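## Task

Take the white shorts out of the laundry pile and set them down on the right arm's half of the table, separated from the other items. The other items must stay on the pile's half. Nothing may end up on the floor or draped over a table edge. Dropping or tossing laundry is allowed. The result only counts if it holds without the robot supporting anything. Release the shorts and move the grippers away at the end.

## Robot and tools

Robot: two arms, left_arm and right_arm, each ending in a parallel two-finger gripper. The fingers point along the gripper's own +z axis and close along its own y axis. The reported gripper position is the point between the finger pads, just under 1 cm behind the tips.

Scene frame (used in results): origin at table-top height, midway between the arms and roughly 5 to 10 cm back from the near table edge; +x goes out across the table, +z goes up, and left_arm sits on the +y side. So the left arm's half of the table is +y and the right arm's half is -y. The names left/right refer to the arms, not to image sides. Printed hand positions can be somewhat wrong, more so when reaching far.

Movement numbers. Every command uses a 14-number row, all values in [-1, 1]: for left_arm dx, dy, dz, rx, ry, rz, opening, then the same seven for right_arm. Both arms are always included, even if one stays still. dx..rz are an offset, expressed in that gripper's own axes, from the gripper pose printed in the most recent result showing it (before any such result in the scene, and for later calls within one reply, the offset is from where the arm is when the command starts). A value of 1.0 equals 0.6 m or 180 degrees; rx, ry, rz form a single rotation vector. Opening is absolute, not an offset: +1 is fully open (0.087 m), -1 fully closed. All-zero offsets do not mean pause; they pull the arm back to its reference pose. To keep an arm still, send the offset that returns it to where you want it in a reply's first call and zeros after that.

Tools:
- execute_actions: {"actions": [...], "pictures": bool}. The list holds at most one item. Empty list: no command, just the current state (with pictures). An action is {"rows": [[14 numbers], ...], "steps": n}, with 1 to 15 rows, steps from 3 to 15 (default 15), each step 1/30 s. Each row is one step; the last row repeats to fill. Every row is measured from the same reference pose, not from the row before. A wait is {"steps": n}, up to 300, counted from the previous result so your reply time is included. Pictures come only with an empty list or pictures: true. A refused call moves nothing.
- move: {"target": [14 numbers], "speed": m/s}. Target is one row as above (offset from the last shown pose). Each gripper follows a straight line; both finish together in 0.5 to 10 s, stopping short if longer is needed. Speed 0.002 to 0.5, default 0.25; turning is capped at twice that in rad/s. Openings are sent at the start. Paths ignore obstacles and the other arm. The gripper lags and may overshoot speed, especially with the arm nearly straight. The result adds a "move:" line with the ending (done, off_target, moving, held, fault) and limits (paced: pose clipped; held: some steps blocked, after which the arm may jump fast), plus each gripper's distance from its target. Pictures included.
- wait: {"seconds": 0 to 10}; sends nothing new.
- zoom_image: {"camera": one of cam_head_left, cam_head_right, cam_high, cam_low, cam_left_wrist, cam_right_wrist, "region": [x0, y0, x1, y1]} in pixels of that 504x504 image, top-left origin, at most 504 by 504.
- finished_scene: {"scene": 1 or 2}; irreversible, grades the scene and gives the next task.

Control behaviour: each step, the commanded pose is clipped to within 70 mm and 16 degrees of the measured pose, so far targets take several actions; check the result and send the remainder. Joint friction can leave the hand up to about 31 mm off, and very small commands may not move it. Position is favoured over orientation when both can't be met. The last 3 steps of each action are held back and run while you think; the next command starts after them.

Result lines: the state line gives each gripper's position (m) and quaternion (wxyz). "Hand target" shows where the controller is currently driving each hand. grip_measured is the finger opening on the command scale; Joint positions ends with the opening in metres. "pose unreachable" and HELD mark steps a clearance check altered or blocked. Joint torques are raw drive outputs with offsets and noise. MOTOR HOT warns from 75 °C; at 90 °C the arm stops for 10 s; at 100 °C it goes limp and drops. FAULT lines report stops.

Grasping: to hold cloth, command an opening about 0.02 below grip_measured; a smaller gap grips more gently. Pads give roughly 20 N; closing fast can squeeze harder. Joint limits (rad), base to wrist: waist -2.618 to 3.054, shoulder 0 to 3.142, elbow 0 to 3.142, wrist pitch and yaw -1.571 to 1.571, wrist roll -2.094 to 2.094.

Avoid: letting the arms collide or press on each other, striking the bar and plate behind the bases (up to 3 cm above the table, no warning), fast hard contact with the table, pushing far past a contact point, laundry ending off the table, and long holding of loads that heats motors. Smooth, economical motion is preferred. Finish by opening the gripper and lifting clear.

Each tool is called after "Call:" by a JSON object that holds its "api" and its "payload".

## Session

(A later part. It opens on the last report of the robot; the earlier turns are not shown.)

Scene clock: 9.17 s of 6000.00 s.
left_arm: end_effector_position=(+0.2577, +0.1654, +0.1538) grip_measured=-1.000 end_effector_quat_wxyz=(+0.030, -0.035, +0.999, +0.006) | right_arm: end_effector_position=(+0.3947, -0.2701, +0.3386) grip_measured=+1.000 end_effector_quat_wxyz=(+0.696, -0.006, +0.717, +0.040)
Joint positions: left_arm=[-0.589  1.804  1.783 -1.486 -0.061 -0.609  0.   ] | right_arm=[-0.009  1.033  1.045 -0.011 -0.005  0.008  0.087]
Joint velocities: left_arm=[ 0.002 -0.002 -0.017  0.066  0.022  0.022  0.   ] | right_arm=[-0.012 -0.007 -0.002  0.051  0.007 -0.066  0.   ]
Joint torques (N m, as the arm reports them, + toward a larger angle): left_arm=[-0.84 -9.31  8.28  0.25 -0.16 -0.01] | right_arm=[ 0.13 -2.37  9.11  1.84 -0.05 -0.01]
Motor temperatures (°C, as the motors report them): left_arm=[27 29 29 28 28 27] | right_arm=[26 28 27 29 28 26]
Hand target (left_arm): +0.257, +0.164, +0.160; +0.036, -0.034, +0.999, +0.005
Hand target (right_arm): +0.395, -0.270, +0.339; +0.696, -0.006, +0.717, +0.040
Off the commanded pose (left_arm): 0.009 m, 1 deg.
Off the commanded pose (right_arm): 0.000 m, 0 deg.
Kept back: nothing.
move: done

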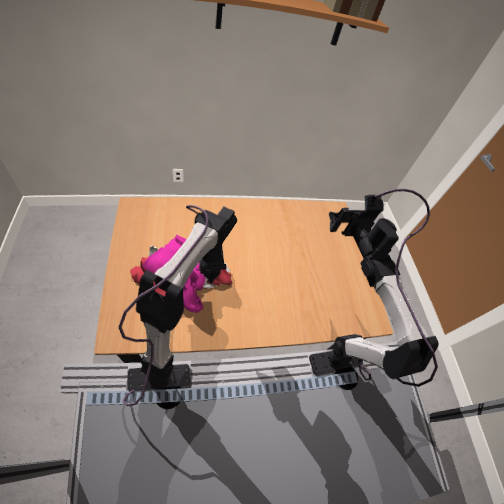

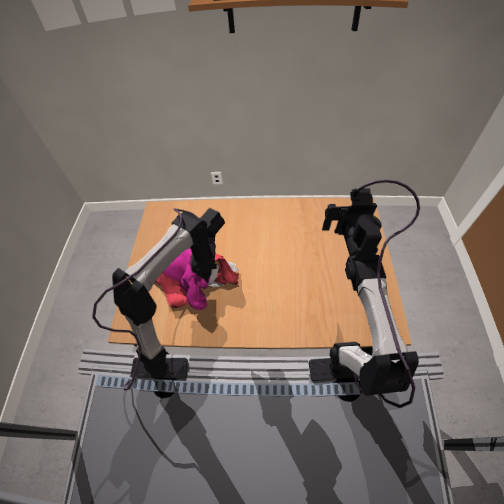

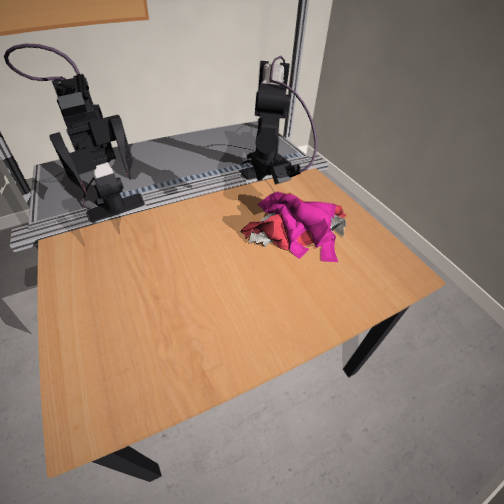

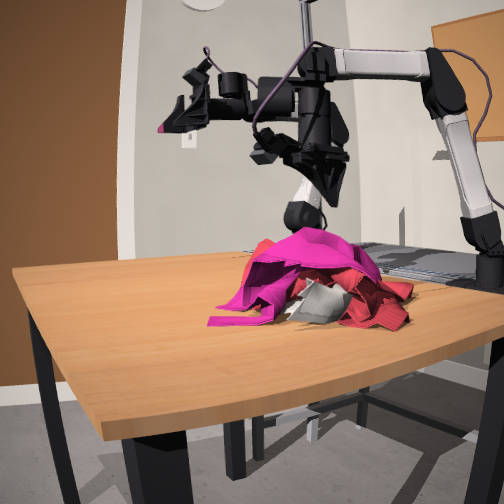

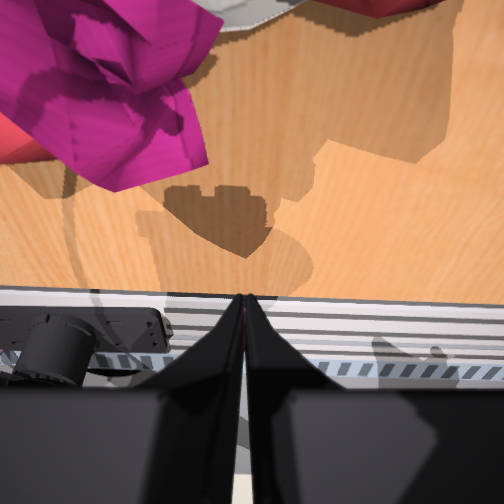

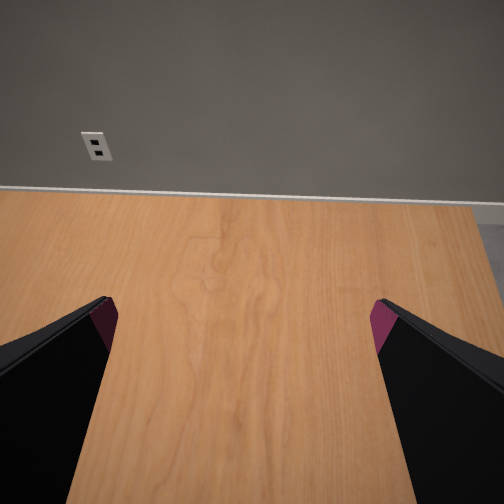

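Call:
{"api": "move", "payload": {"target": [-0.17,0.12,0,0,0,0,0.6,0,0,0,0,0,0,1], "speed": 0.35}}

Call:
{"api": "move", "payload": {"target": [0,0,0.17,0,0,0,0.6,0,0,0,0,0,0,1], "speed": 0.2}}

Call:
{"api": "move", "payload": {"target": [0,0,0,0,0,0,-1,0,0,0,0,0,0,1]}}

Call:
{"api": "move", "payload": {"target": [-0.1,0,-0.3,0,-0.08,0,-1,0,0,0,0,0,0,1]}}

Scene clock: 10.43 s of 6000.00 s.
left_arm: end_effector_position=(+0.3551, +0.2453, +0.1565) grip_measured=+0.600 end_effector_quat_wxyz=(+0.040, -0.044, +0.998, +0.005) | right_arm: end_effector_position=(+0.3947, -0.2701, +0.3386) grip_measured=+1.000 end_effector_quat_wxyz=(+0.696, -0.006, +0.717, +0.040)
Joint positions: left_arm=[-0.283  2.059  2.161 -1.573 -0.044 -0.319  0.07 ] | right_arm=[-0.009  1.033  1.045 -0.011 -0.005  0.008  0.087]
Joint velocities: left_arm=[-0.007  0.002 -0.017  0.007  0.037  0.037  0.   ] | right_arm=[ 0.012 -0.002  0.007  0.022 -0.007 -0.11   0.   ]
Joint torques (N m, as the arm reports them, + toward a larger angle): left_arm=[ -0.83 -10.98   8.5    0.34   0.01   0.1 ] | right_arm=[ 0.14 -2.35  9.11  1.84 -0.05  0.  ]
Motor temperatures (°C, as the motors report them): left_arm=[27 29 30 28 28 27] | right_arm=[26 28 27 29 28 26]
Hand target (left_arm): +0.354, +0.241, +0.161; +0.042, -0.035, +0.998, +0.000
Hand target (right_arm): +0.395, -0.270, +0.339; +0.696, -0.006, +0.717, +0.040
Off the commanded pose (left_arm): 0.004 m, 2 deg.
Off the commanded pose (right_arm): 0.000 m, 0 deg.
joint sent to its limit (left arm) — the command would take joint 4 (wrist pitch) past its lower limit, so that joint was sent only as far as its limit.
Kept back: nothing.
move: done

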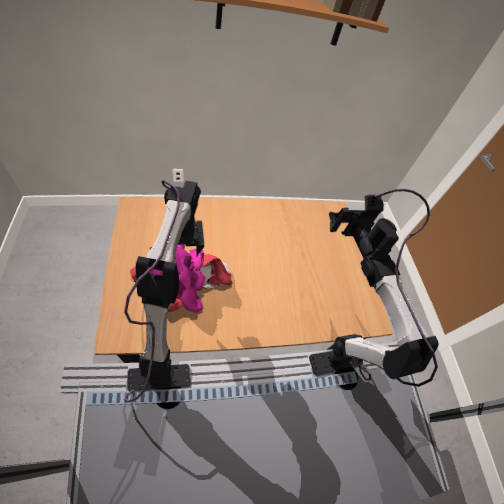

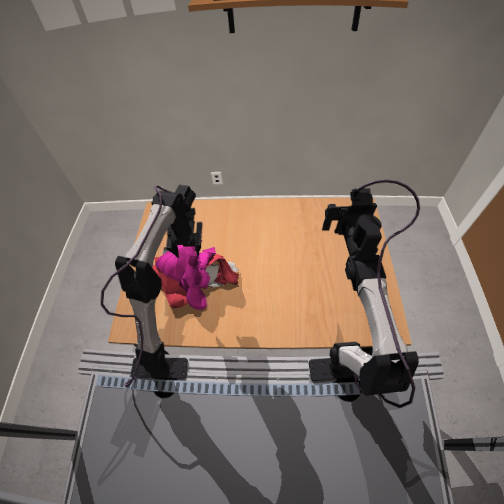

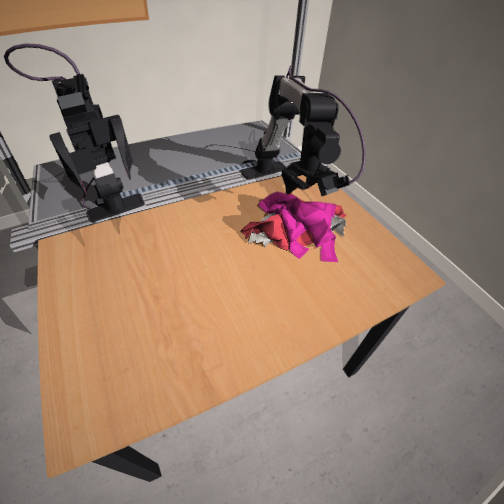

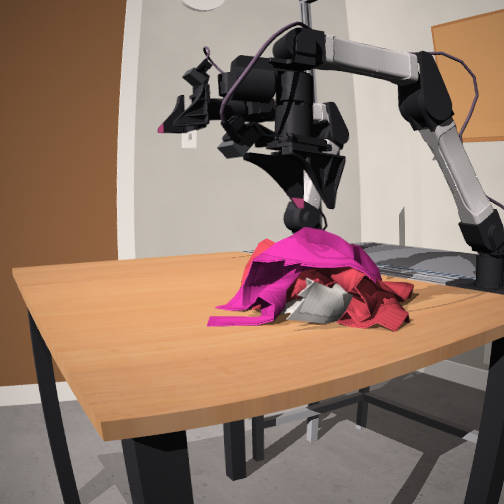

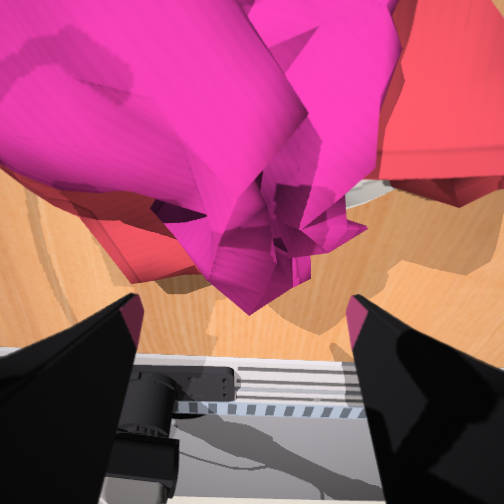

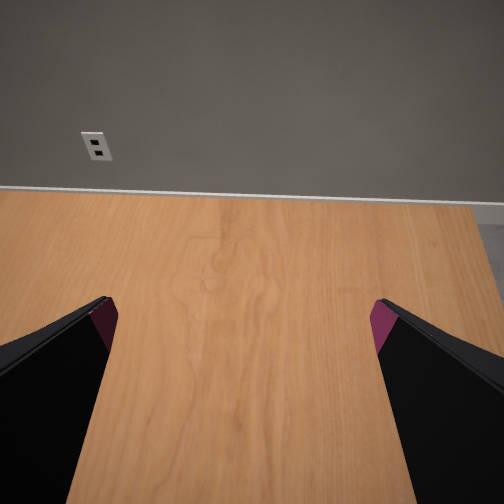

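Scene clock: 11.60 s of 6000.00 s.
left_arm: end_effector_position=(+0.3642, +0.2421, +0.0619) grip_measured=+0.600 end_effector_quat_wxyz=(+0.041, -0.042, +0.998, +0.005) | right_arm: end_effector_position=(+0.3947, -0.2701, +0.3386) grip_measured=+1.000 end_effector_quat_wxyz=(+0.696, -0.006, +0.717, +0.040)
Joint positions: left_arm=[-0.283  2.047  1.762 -1.185 -0.044 -0.317  0.07 ] | right_arm=[-0.009  1.033  1.045 -0.011 -0.005  0.008  0.087]
Joint velocities: left_arm=[-0.007  0.002 -0.002  0.081  0.022 -0.022 -0.001] | right_arm=[-0.017 -0.007  0.002 -0.007 -0.037  0.007  0.   ]
Joint torques (N m, as the arm reports them, + toward a larger angle): left_arm=[  0.86 -11.22   4.76   0.71  -0.08   0.12] | right_arm=[ 0.11 -2.32  9.11  1.85 -0.05 -0.01]
Motor temperatures (°C, as the motors report them): left_arm=[27 29 30 28 28 27] | right_arm=[26 28 27 30 28 26]
Hand target (left_arm): +0.365, +0.246, +0.055; +0.040, -0.044, +0.998, +0.005
Hand target (right_arm): +0.395, -0.270, +0.339; +0.696, -0.006, +0.717, +0.040
Off the commanded pose (left_arm): 0.008 m, 0 deg.
Off the commanded pose (right_arm): 0.000 m, 0 deg.
Kept back: nothing.
move: done

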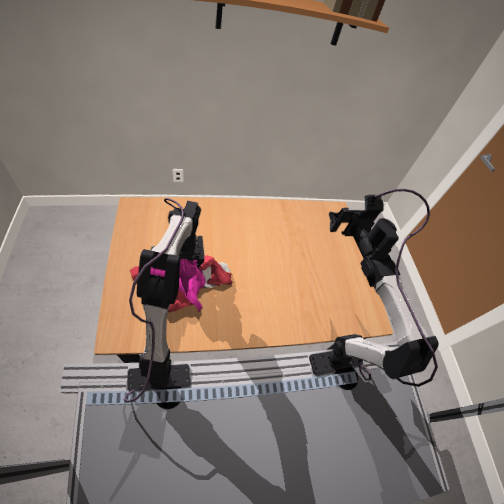

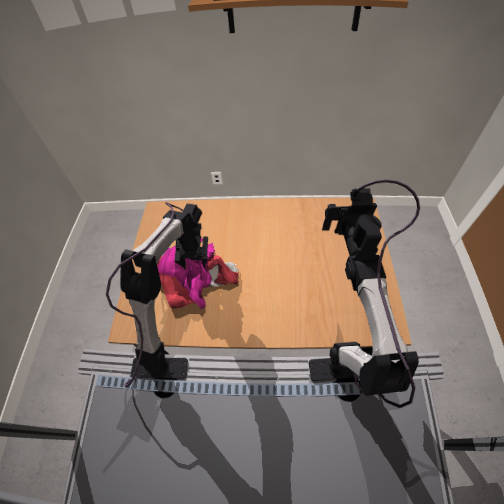

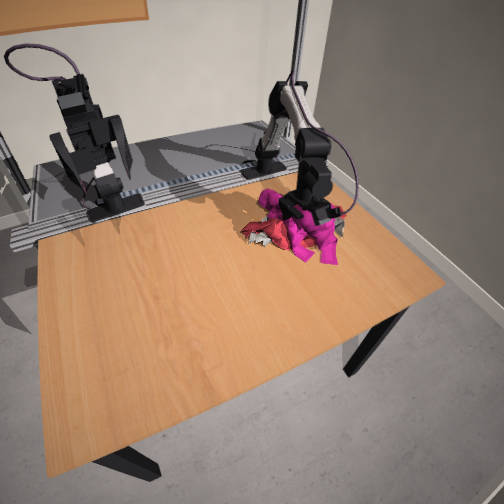

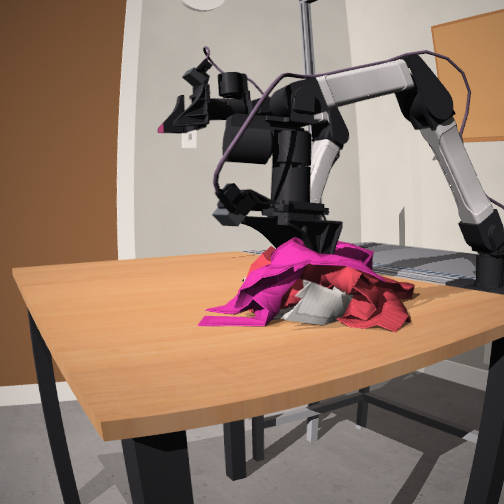

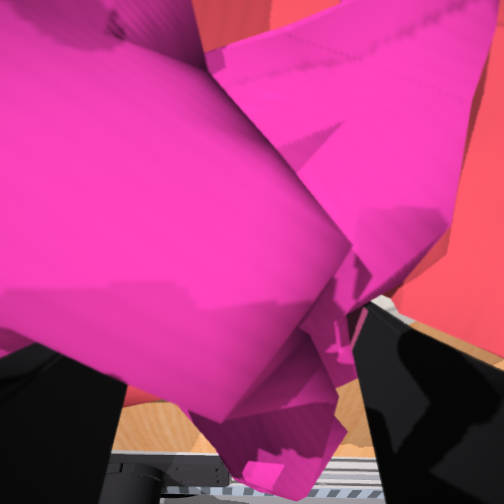

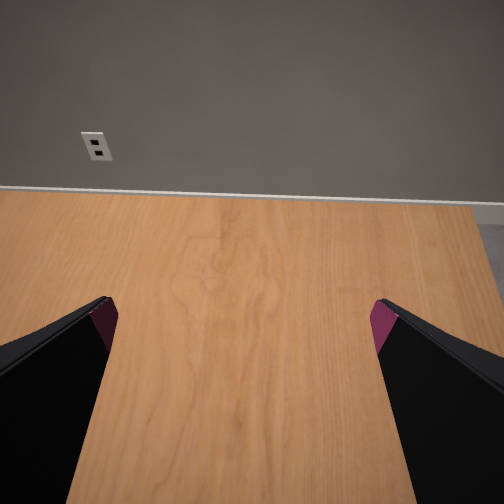

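Scene clock: 12.10 s of 6000.00 s.
left_arm: end_effector_position=(+0.3641, +0.2418, +0.0619) grip_measured=-0.893 end_effector_quat_wxyz=(+0.041, -0.042, +0.998, +0.004) | right_arm: end_effector_position=(+0.3947, -0.2701, +0.3386) grip_measured=+1.000 end_effector_quat_wxyz=(+0.696, -0.006, +0.717, +0.040)
Joint positions: left_arm=[-0.283  2.047  1.762 -1.185 -0.042 -0.317  0.005] | right_arm=[-0.009  1.033  1.045 -0.011 -0.005  0.008  0.087]
Joint velocities: left_arm=[-0.012 -0.002 -0.007 -0.022 -0.007 -0.037  0.   ] | right_arm=[-0.002  0.002  0.012  0.051 -0.066 -0.051  0.   ]
Joint torques (N m, as the arm reports them, + toward a larger angle): left_arm=[ -0.14 -11.44   6.75   0.48  -0.1    0.04] | right_arm=[ 0.14 -2.34  9.07  1.83 -0.05 -0.02]
Motor temperatures (°C, as the motors report them): left_arm=[27 30 30 28 28 27] | right_arm=[26 28 27 30 28 26]
Hand target (left_arm): +0.364, +0.242, +0.062; +0.041, -0.042, +0.998, +0.005
Hand target (right_arm): +0.395, -0.270, +0.339; +0.696, -0.006, +0.717, +0.040
Off the commanded pose (left_arm): 0.000 m, 0 deg.
Off the commanded pose (right_arm): 0.000 m, 0 deg.
Kept back: nothing.
move: done

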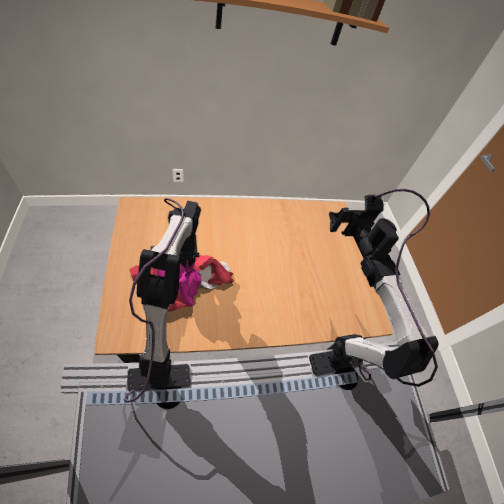

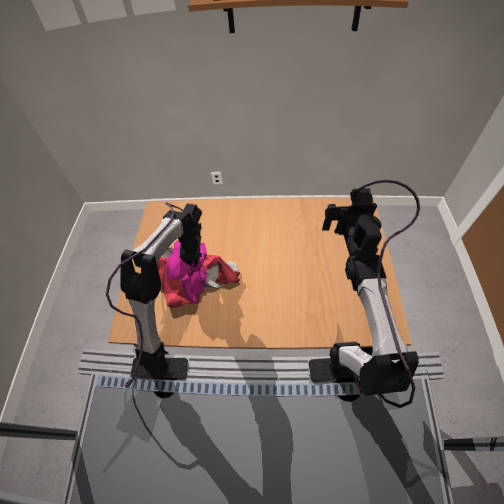

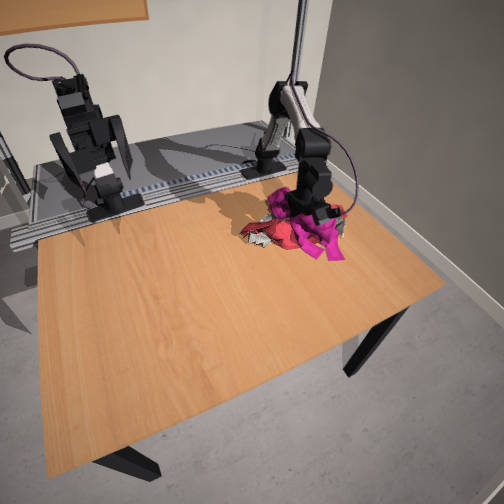

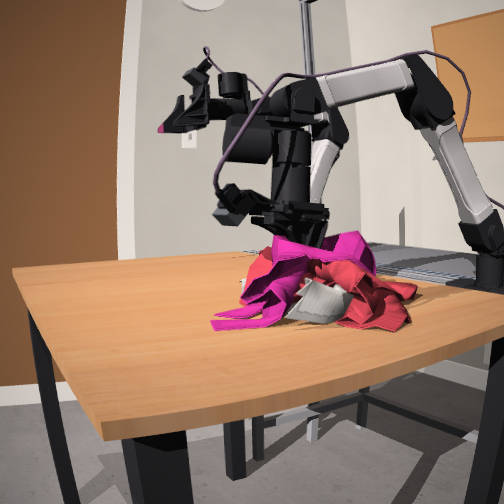

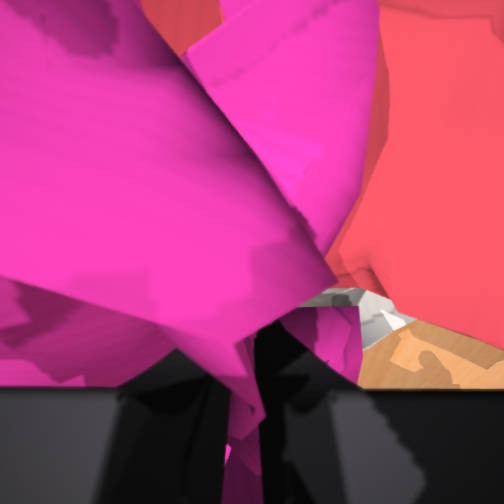

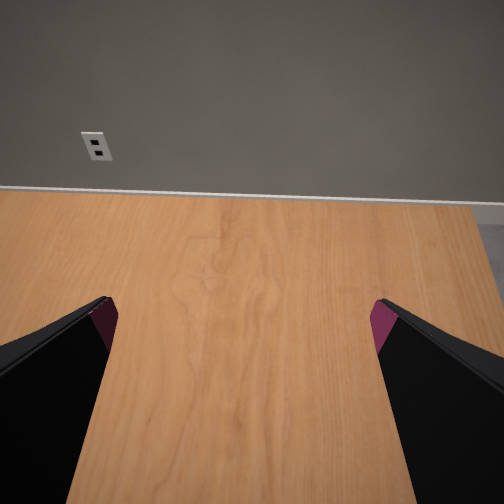

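Scene clock: 13.43 s of 6000.00 s.
left_arm: end_effector_position=(+0.4067, +0.2463, +0.2427) grip_measured=-0.893 end_effector_quat_wxyz=(+0.219, -0.046, +0.975, -0.012) | right_arm: end_effector_position=(+0.3947, -0.2701, +0.3386) grip_measured=+1.000 end_effector_quat_wxyz=(+0.696, -0.006, +0.717, +0.040)
Joint positions: left_arm=[-0.283  2.075  2.539 -1.576 -0.108 -0.302  0.005] | right_arm=[-0.009  1.033  1.045 -0.011 -0.005  0.008  0.087]
Joint velocities: left_arm=[-0.017 -0.007 -0.007  0.022  0.037  0.007 -0.001] | right_arm=[-0.002 -0.002  0.012 -0.022 -0.007 -0.022  0.   ]
Joint torques (N m, as the arm reports them, + toward a larger angle): left_arm=[ -0.66 -10.28   7.43   0.87  -0.15   0.08] | right_arm=[ 0.11 -2.35  9.12  1.84 -0.06  0.  ]
Motor temperatures (°C, as the motors report them): left_arm=[27 30 30 28 28 27] | right_arm=[26 28 27 30 28 26]
Hand target (left_arm): +0.406, +0.245, +0.245; +0.222, -0.041, +0.974, -0.009
Hand target (right_arm): +0.395, -0.270, +0.339; +0.696, -0.006, +0.717, +0.040
Off the commanded pose (left_arm): 0.005 m, 7 deg.
Off the commanded pose (right_arm): 0.000 m, 0 deg.
joint sent to its limit (left arm) — the command would take joint 4 (wrist pitch) past its lower limit, so that joint was sent only as far as its limit.
Kept back: nothing.
move: off_target (left_arm)

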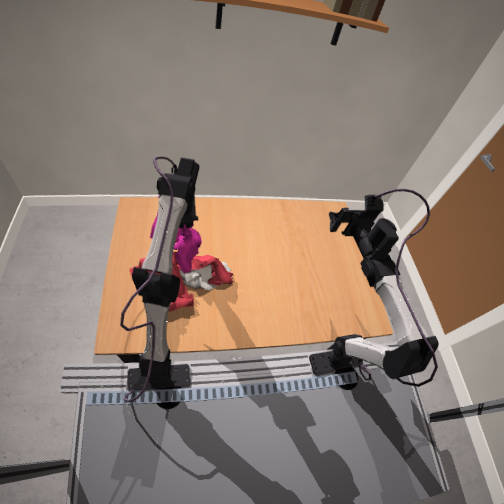

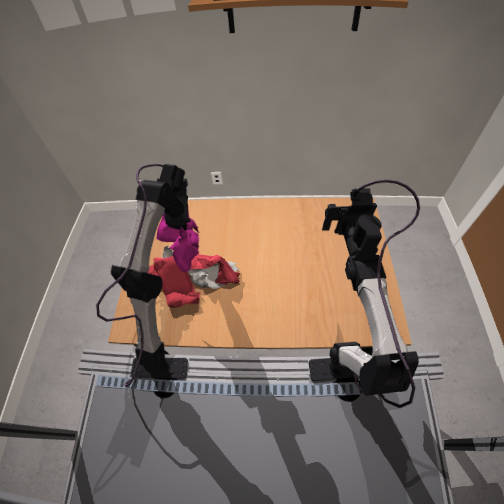

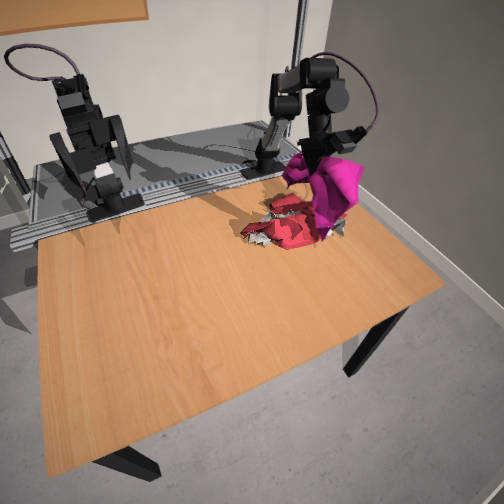

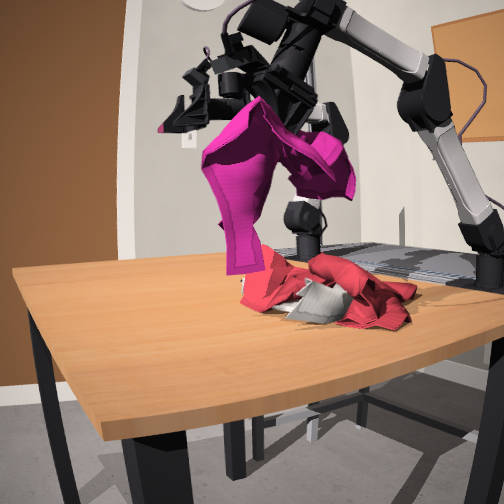

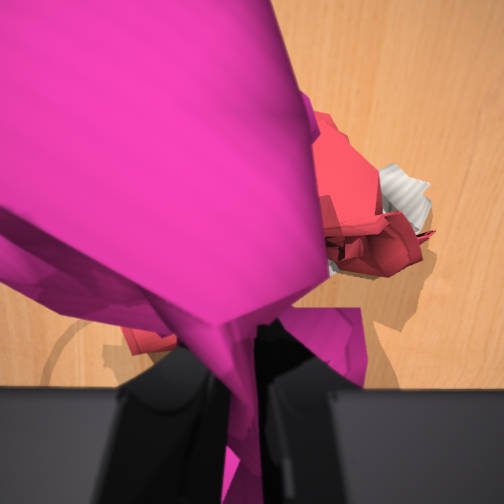

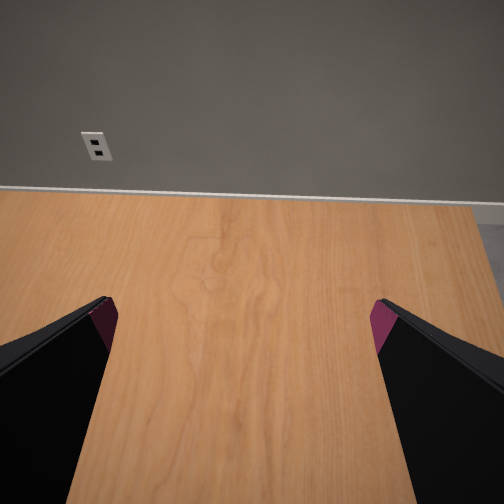

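Call:
{"api": "move", "payload": {"target": [-0.23,-0.02,0.22,0,-0.08,0,-1,0,0,0,0,0,0,1]}}

Call:
{"api": "move", "payload": {"target": [0,0,0,0,0,0,1,0,0,0,0,0,0,1]}}

Call:
{"api": "move", "payload": {"target": [0.25,-0.05,-0.27,0,0.15,0,1,0,0,0,0,0,0,1], "speed": 0.35}}

Scene clock: 15.20 s of 6000.00 s.
left_arm: end_effector_position=(+0.5842, +0.2401, +0.1734) grip_measured=-0.893 end_effector_quat_wxyz=(+0.373, -0.043, +0.927, -0.021) | right_arm: end_effector_position=(+0.3947, -0.2701, +0.3386) grip_measured=+1.000 end_effector_quat_wxyz=(+0.696, -0.006, +0.717, +0.040)
Joint positions: left_arm=[-0.234  2.501  2.829 -1.114 -0.13  -0.223  0.005] | right_arm=[-0.009  1.033  1.045 -0.011 -0.005  0.008  0.087]
Joint velocities: left_arm=[ 0.007  0.007  0.002 -0.037  0.066 -0.037  0.001] | right_arm=[-0.017  0.007 -0.002 -0.022  0.051 -0.007  0.   ]
Joint torques (N m, as the arm reports them, + toward a larger angle): left_arm=[  0.42 -14.88   8.97   1.53  -0.16   0.15] | right_arm=[ 0.1  -2.32  9.16  1.84 -0.05 -0.01]
Motor temperatures (°C, as the motors report them): left_arm=[27 31 30 28 28 27] | right_arm=[26 28 28 30 28 26]
Hand target (left_arm): +0.590, +0.244, +0.185; +0.392, -0.046, +0.919, -0.020
Hand target (right_arm): +0.395, -0.270, +0.339; +0.696, -0.006, +0.717, +0.040
Off the commanded pose (left_arm): 0.012 m, 4 deg.
Off the commanded pose (right_arm): 0.000 m, 0 deg.
elbow stopped short (left arm): the move would have taken joint 3 (elbow) straighter than the controller allows; a more bent joint 3 avoids this.
Kept back: nothing.
move: off_target (left_arm)

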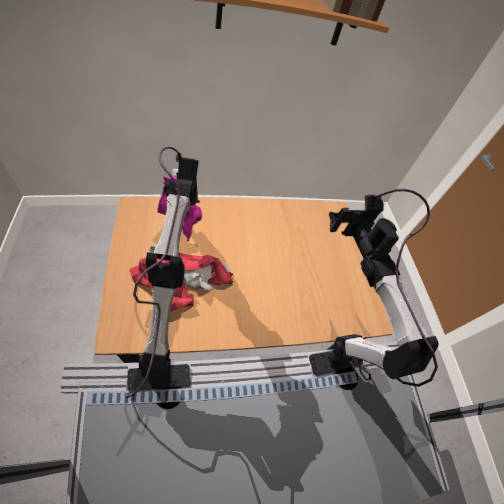

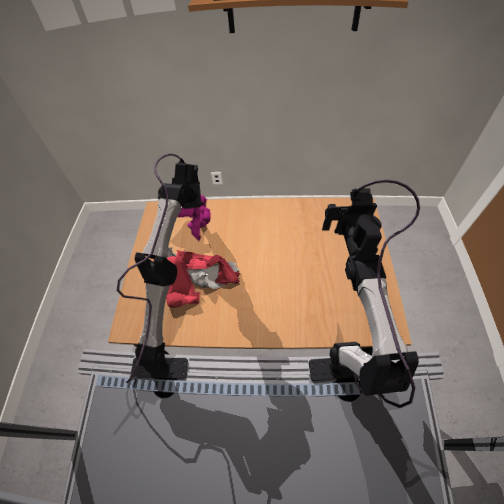

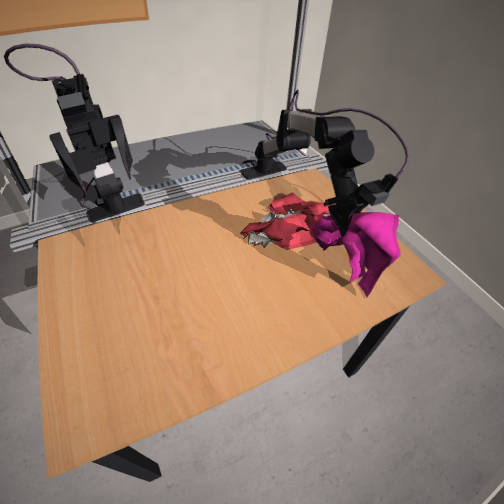

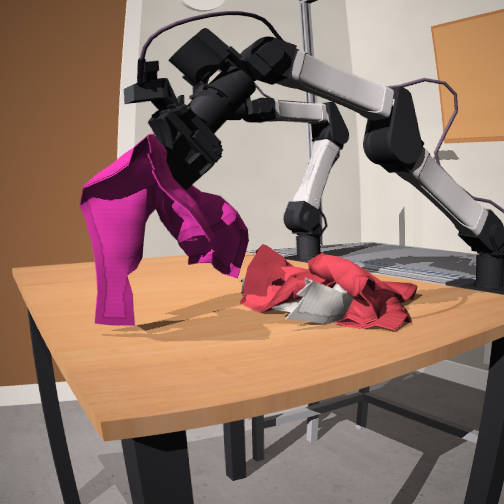

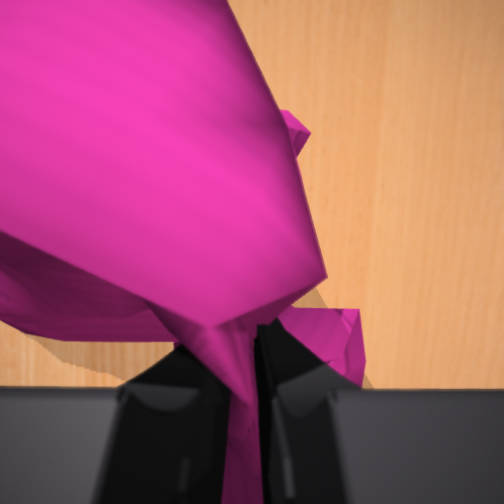

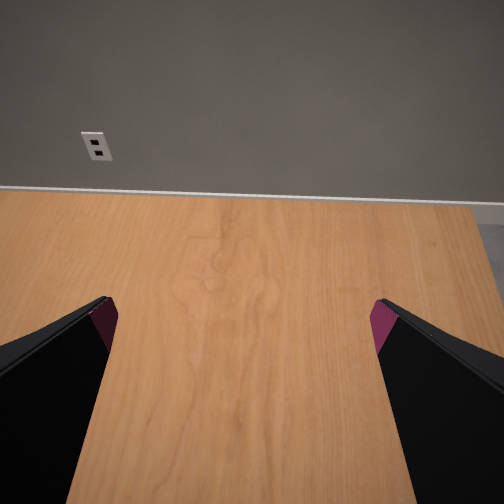

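Scene clock: 15.70 s of 6000.00 s.
left_arm: end_effector_position=(+0.5842, +0.2401, +0.1735) grip_measured=+0.981 end_effector_quat_wxyz=(+0.373, -0.043, +0.926, -0.021) | right_arm: end_effector_position=(+0.3947, -0.2701, +0.3386) grip_measured=+1.000 end_effector_quat_wxyz=(+0.696, -0.006, +0.717, +0.040)
Joint positions: left_arm=[-0.234  2.501  2.829 -1.113 -0.13  -0.223  0.087] | right_arm=[-0.009  1.033  1.045 -0.011 -0.005  0.008  0.087]
Joint velocities: left_arm=[-0.002 -0.002  0.002 -0.051  0.007 -0.051  0.001] | right_arm=[-0.007  0.007 -0.002 -0.051 -0.037  0.007  0.   ]
Joint torques (N m, as the arm reports them, + toward a larger angle): left_arm=[ -0.01 -14.71   6.75   1.35  -0.08   0.04] | right_arm=[ 0.1  -2.36  9.11  1.85 -0.05 -0.01]
Motor temperatures (°C, as the motors report them): left_arm=[27 31 30 28 28 27] | right_arm=[26 28 28 30 28 26]
Hand target (left_arm): +0.584, +0.240, +0.173; +0.373, -0.043, +0.926, -0.021
Hand target (right_arm): +0.395, -0.270, +0.339; +0.696, -0.006, +0.717, +0.040
Off the commanded pose (left_arm): 0.000 m, 0 deg.
Off the commanded pose (right_arm): 0.000 m, 0 deg.
Kept back: nothing.
move: done

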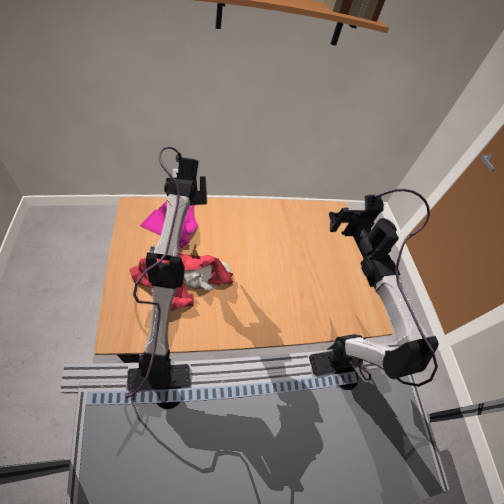

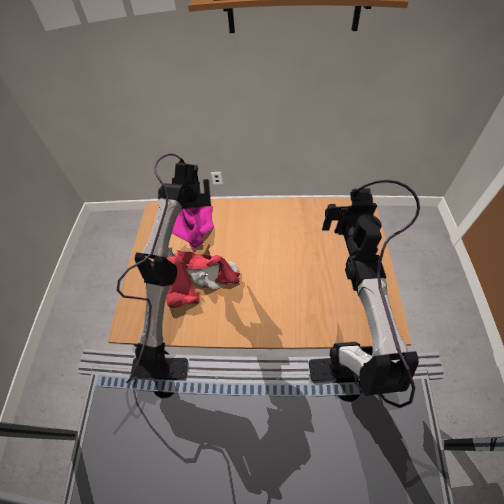

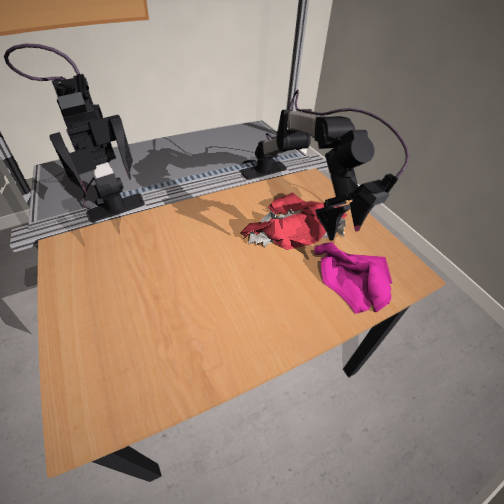

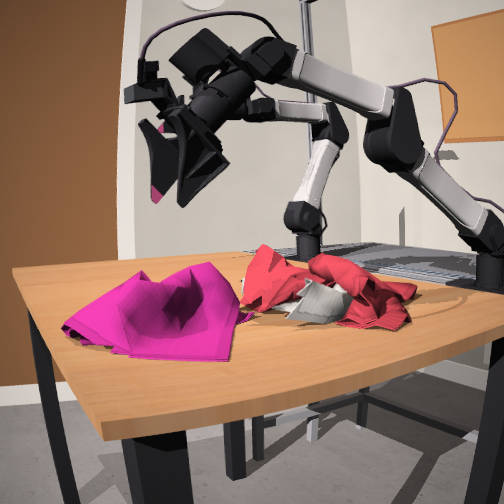

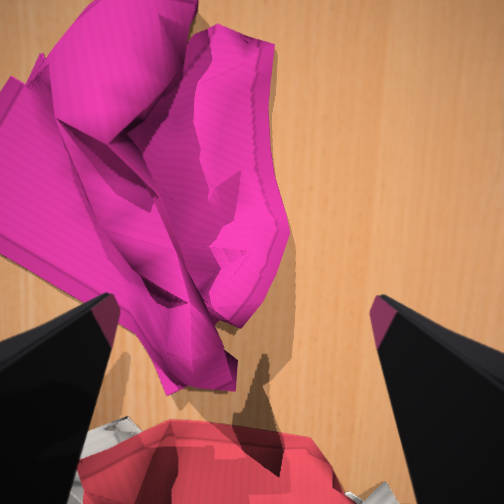

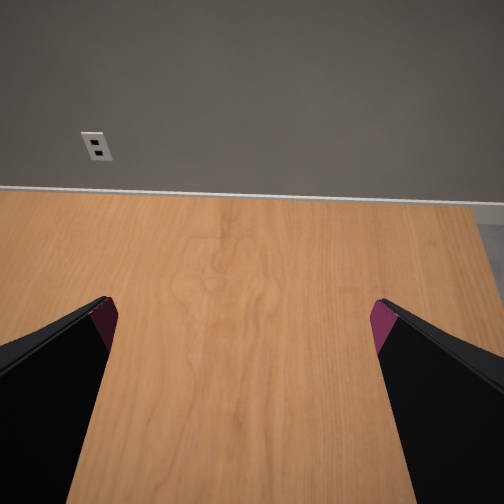

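Scene clock: 16.97 s of 6000.00 s.
left_arm: end_effector_position=(+0.3702, +0.2032, +0.1854) grip_measured=+0.981 end_effector_quat_wxyz=(+0.152, -0.038, +0.987, -0.022) | right_arm: end_effector_position=(+0.3947, -0.2701, +0.3386) grip_measured=+1.000 end_effector_quat_wxyz=(+0.696, -0.006, +0.717, +0.040)
Joint positions: left_arm=[-0.389  1.947  2.106 -1.404 -0.085 -0.402  0.087] | right_arm=[-0.009  1.033  1.045 -0.011 -0.005  0.008  0.087]
Joint velocities: left_arm=[ 0.007  0.017 -0.012 -0.051 -0.037 -0.022  0.   ] | right_arm=[-0.012  0.007  0.017  0.007  0.022  0.081  0.   ]
Joint torques (N m, as the arm reports them, + toward a larger angle): left_arm=[ -0.46 -11.81   4.88   0.78   0.02  -0.07] | right_arm=[ 0.13 -2.33  9.09  1.84 -0.04 -0.01]
Motor temperatures (°C, as the motors report them): left_arm=[27 32 30 29 28 27] | right_arm=[26 28 28 31 28 26]
Hand target (left_arm): +0.364, +0.201, +0.185; +0.147, -0.038, +0.988, -0.025
Hand target (right_arm): +0.395, -0.270, +0.339; +0.696, -0.006, +0.717, +0.040
Off the commanded pose (left_arm): 0.008 m, 1 deg.
Off the commanded pose (right_arm): 0.000 m, 0 deg.
Kept back: nothing.
move: done

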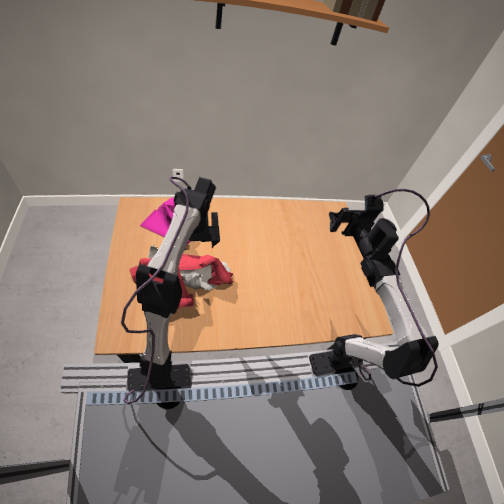

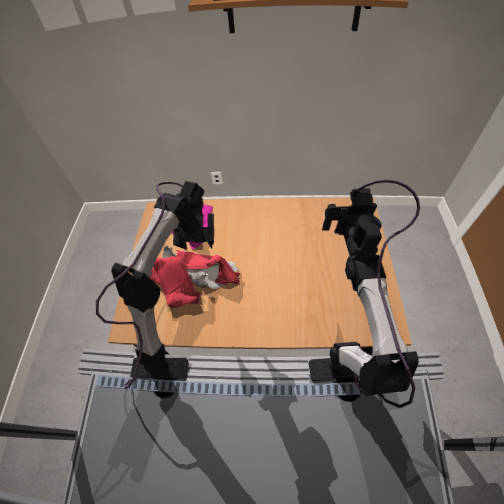

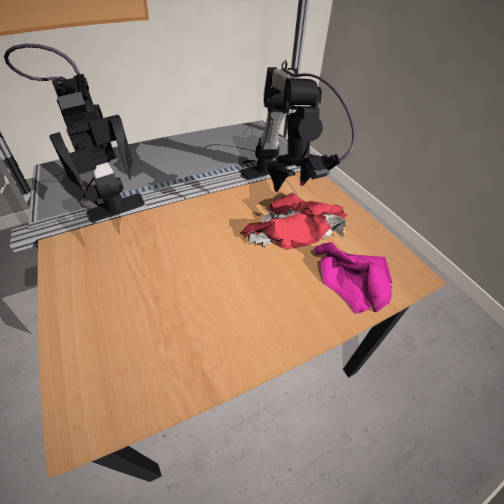

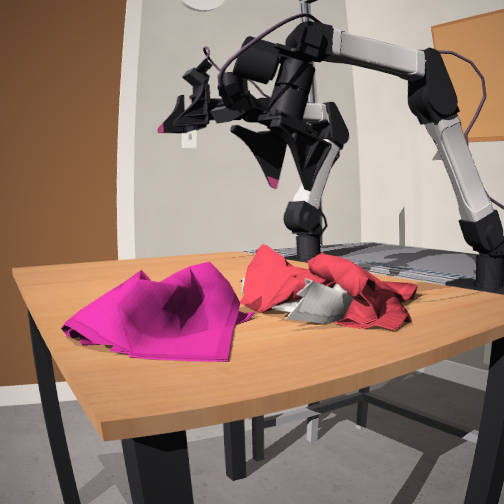

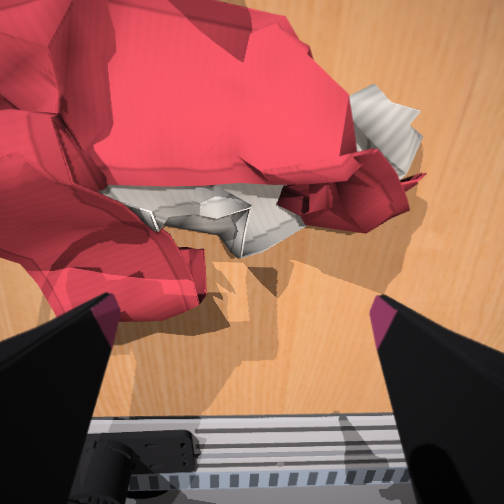

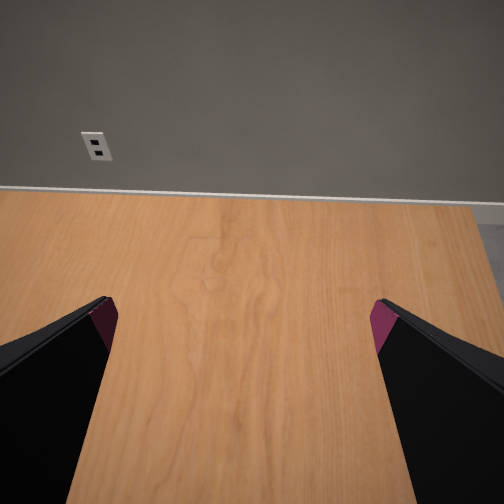

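Call:
{"api": "move", "payload": {"target": [0.04,-0.07,0.112,0,0.08,0,0.5,0,0,0,0,0,0,1]}}

Scene clock: 18.30 s of 6000.00 s.
left_arm: end_effector_position=(+0.3730, +0.1622, +0.1129) grip_measured=+0.500 end_effector_quat_wxyz=(+0.027, -0.036, +0.999, -0.018) | right_arm: end_effector_position=(+0.3947, -0.2701, +0.3386) grip_measured=+1.000 end_effector_quat_wxyz=(+0.696, -0.006, +0.717, +0.040)
Joint positions: left_arm=[-0.438  2.245  2.275 -1.513 -0.004 -0.461  0.066] | right_arm=[-0.009  1.033  1.045 -0.011 -0.005  0.008  0.087]
Joint velocities: left_arm=[ 0.027 -0.002  0.002 -0.022  0.007  0.007  0.   ] | right_arm=[-0.007  0.002 -0.007 -0.081 -0.095  0.051  0.   ]
Joint torques (N m, as the arm reports them, + toward a larger angle): left_arm=[ -0.7  -12.73   8.5    0.27   0.09  -0.01] | right_arm=[ 0.13 -2.36  9.09  1.84 -0.04 -0.01]
Motor temperatures (°C, as the motors report them): left_arm=[27 32 30 29 28 27] | right_arm=[26 28 28 31 28 26]
Hand target (left_arm): +0.372, +0.157, +0.118; +0.028, -0.035, +0.999, -0.024
Hand target (right_arm): +0.395, -0.270, +0.339; +0.696, -0.006, +0.717, +0.040
Off the commanded pose (left_arm): 0.007 m, 1 deg.
Off the commanded pose (right_arm): 0.000 m, 0 deg.
Kept back: nothing.
move: done

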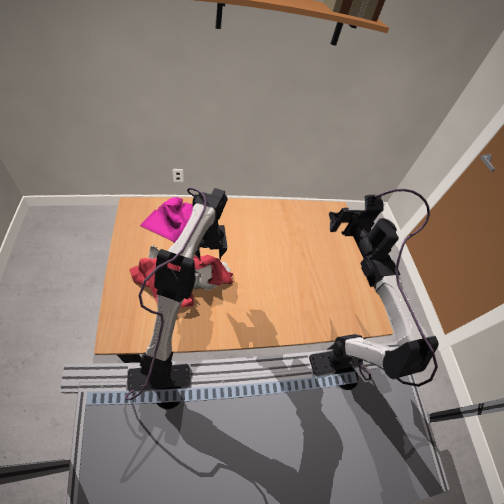

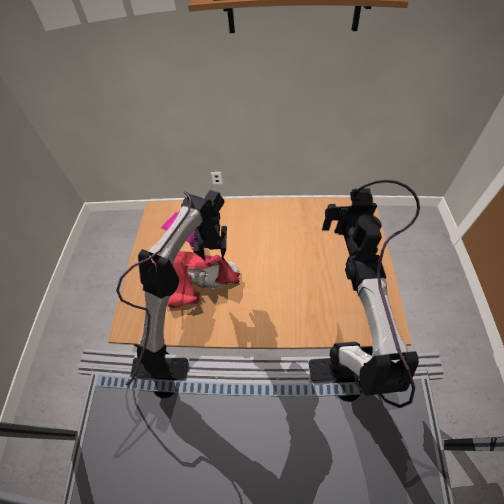

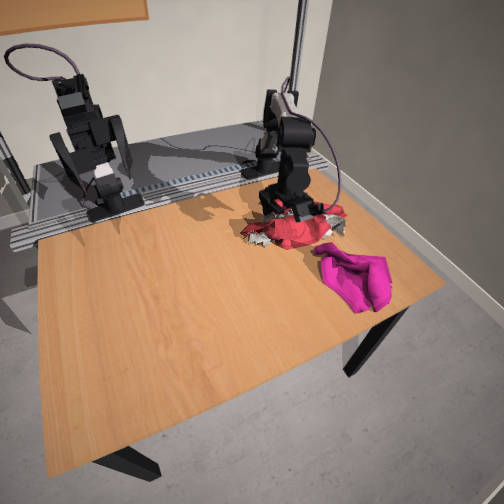

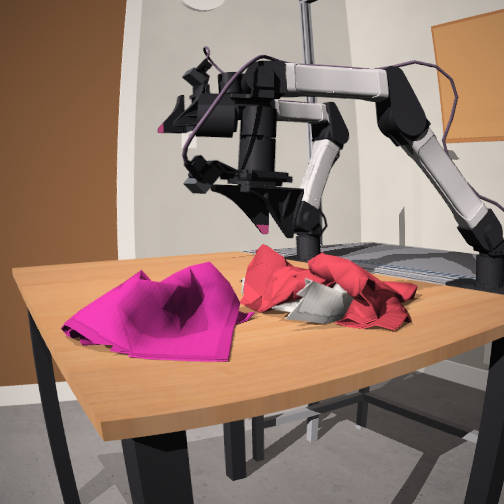

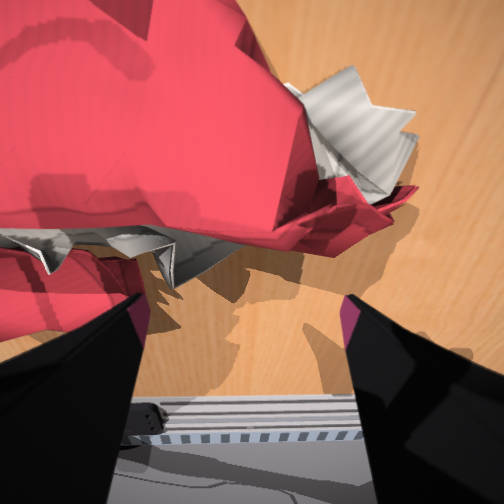

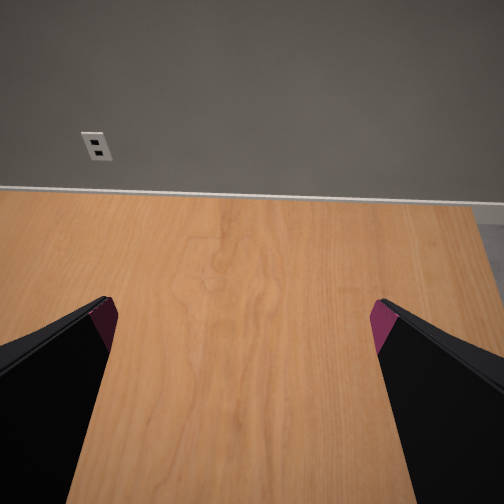

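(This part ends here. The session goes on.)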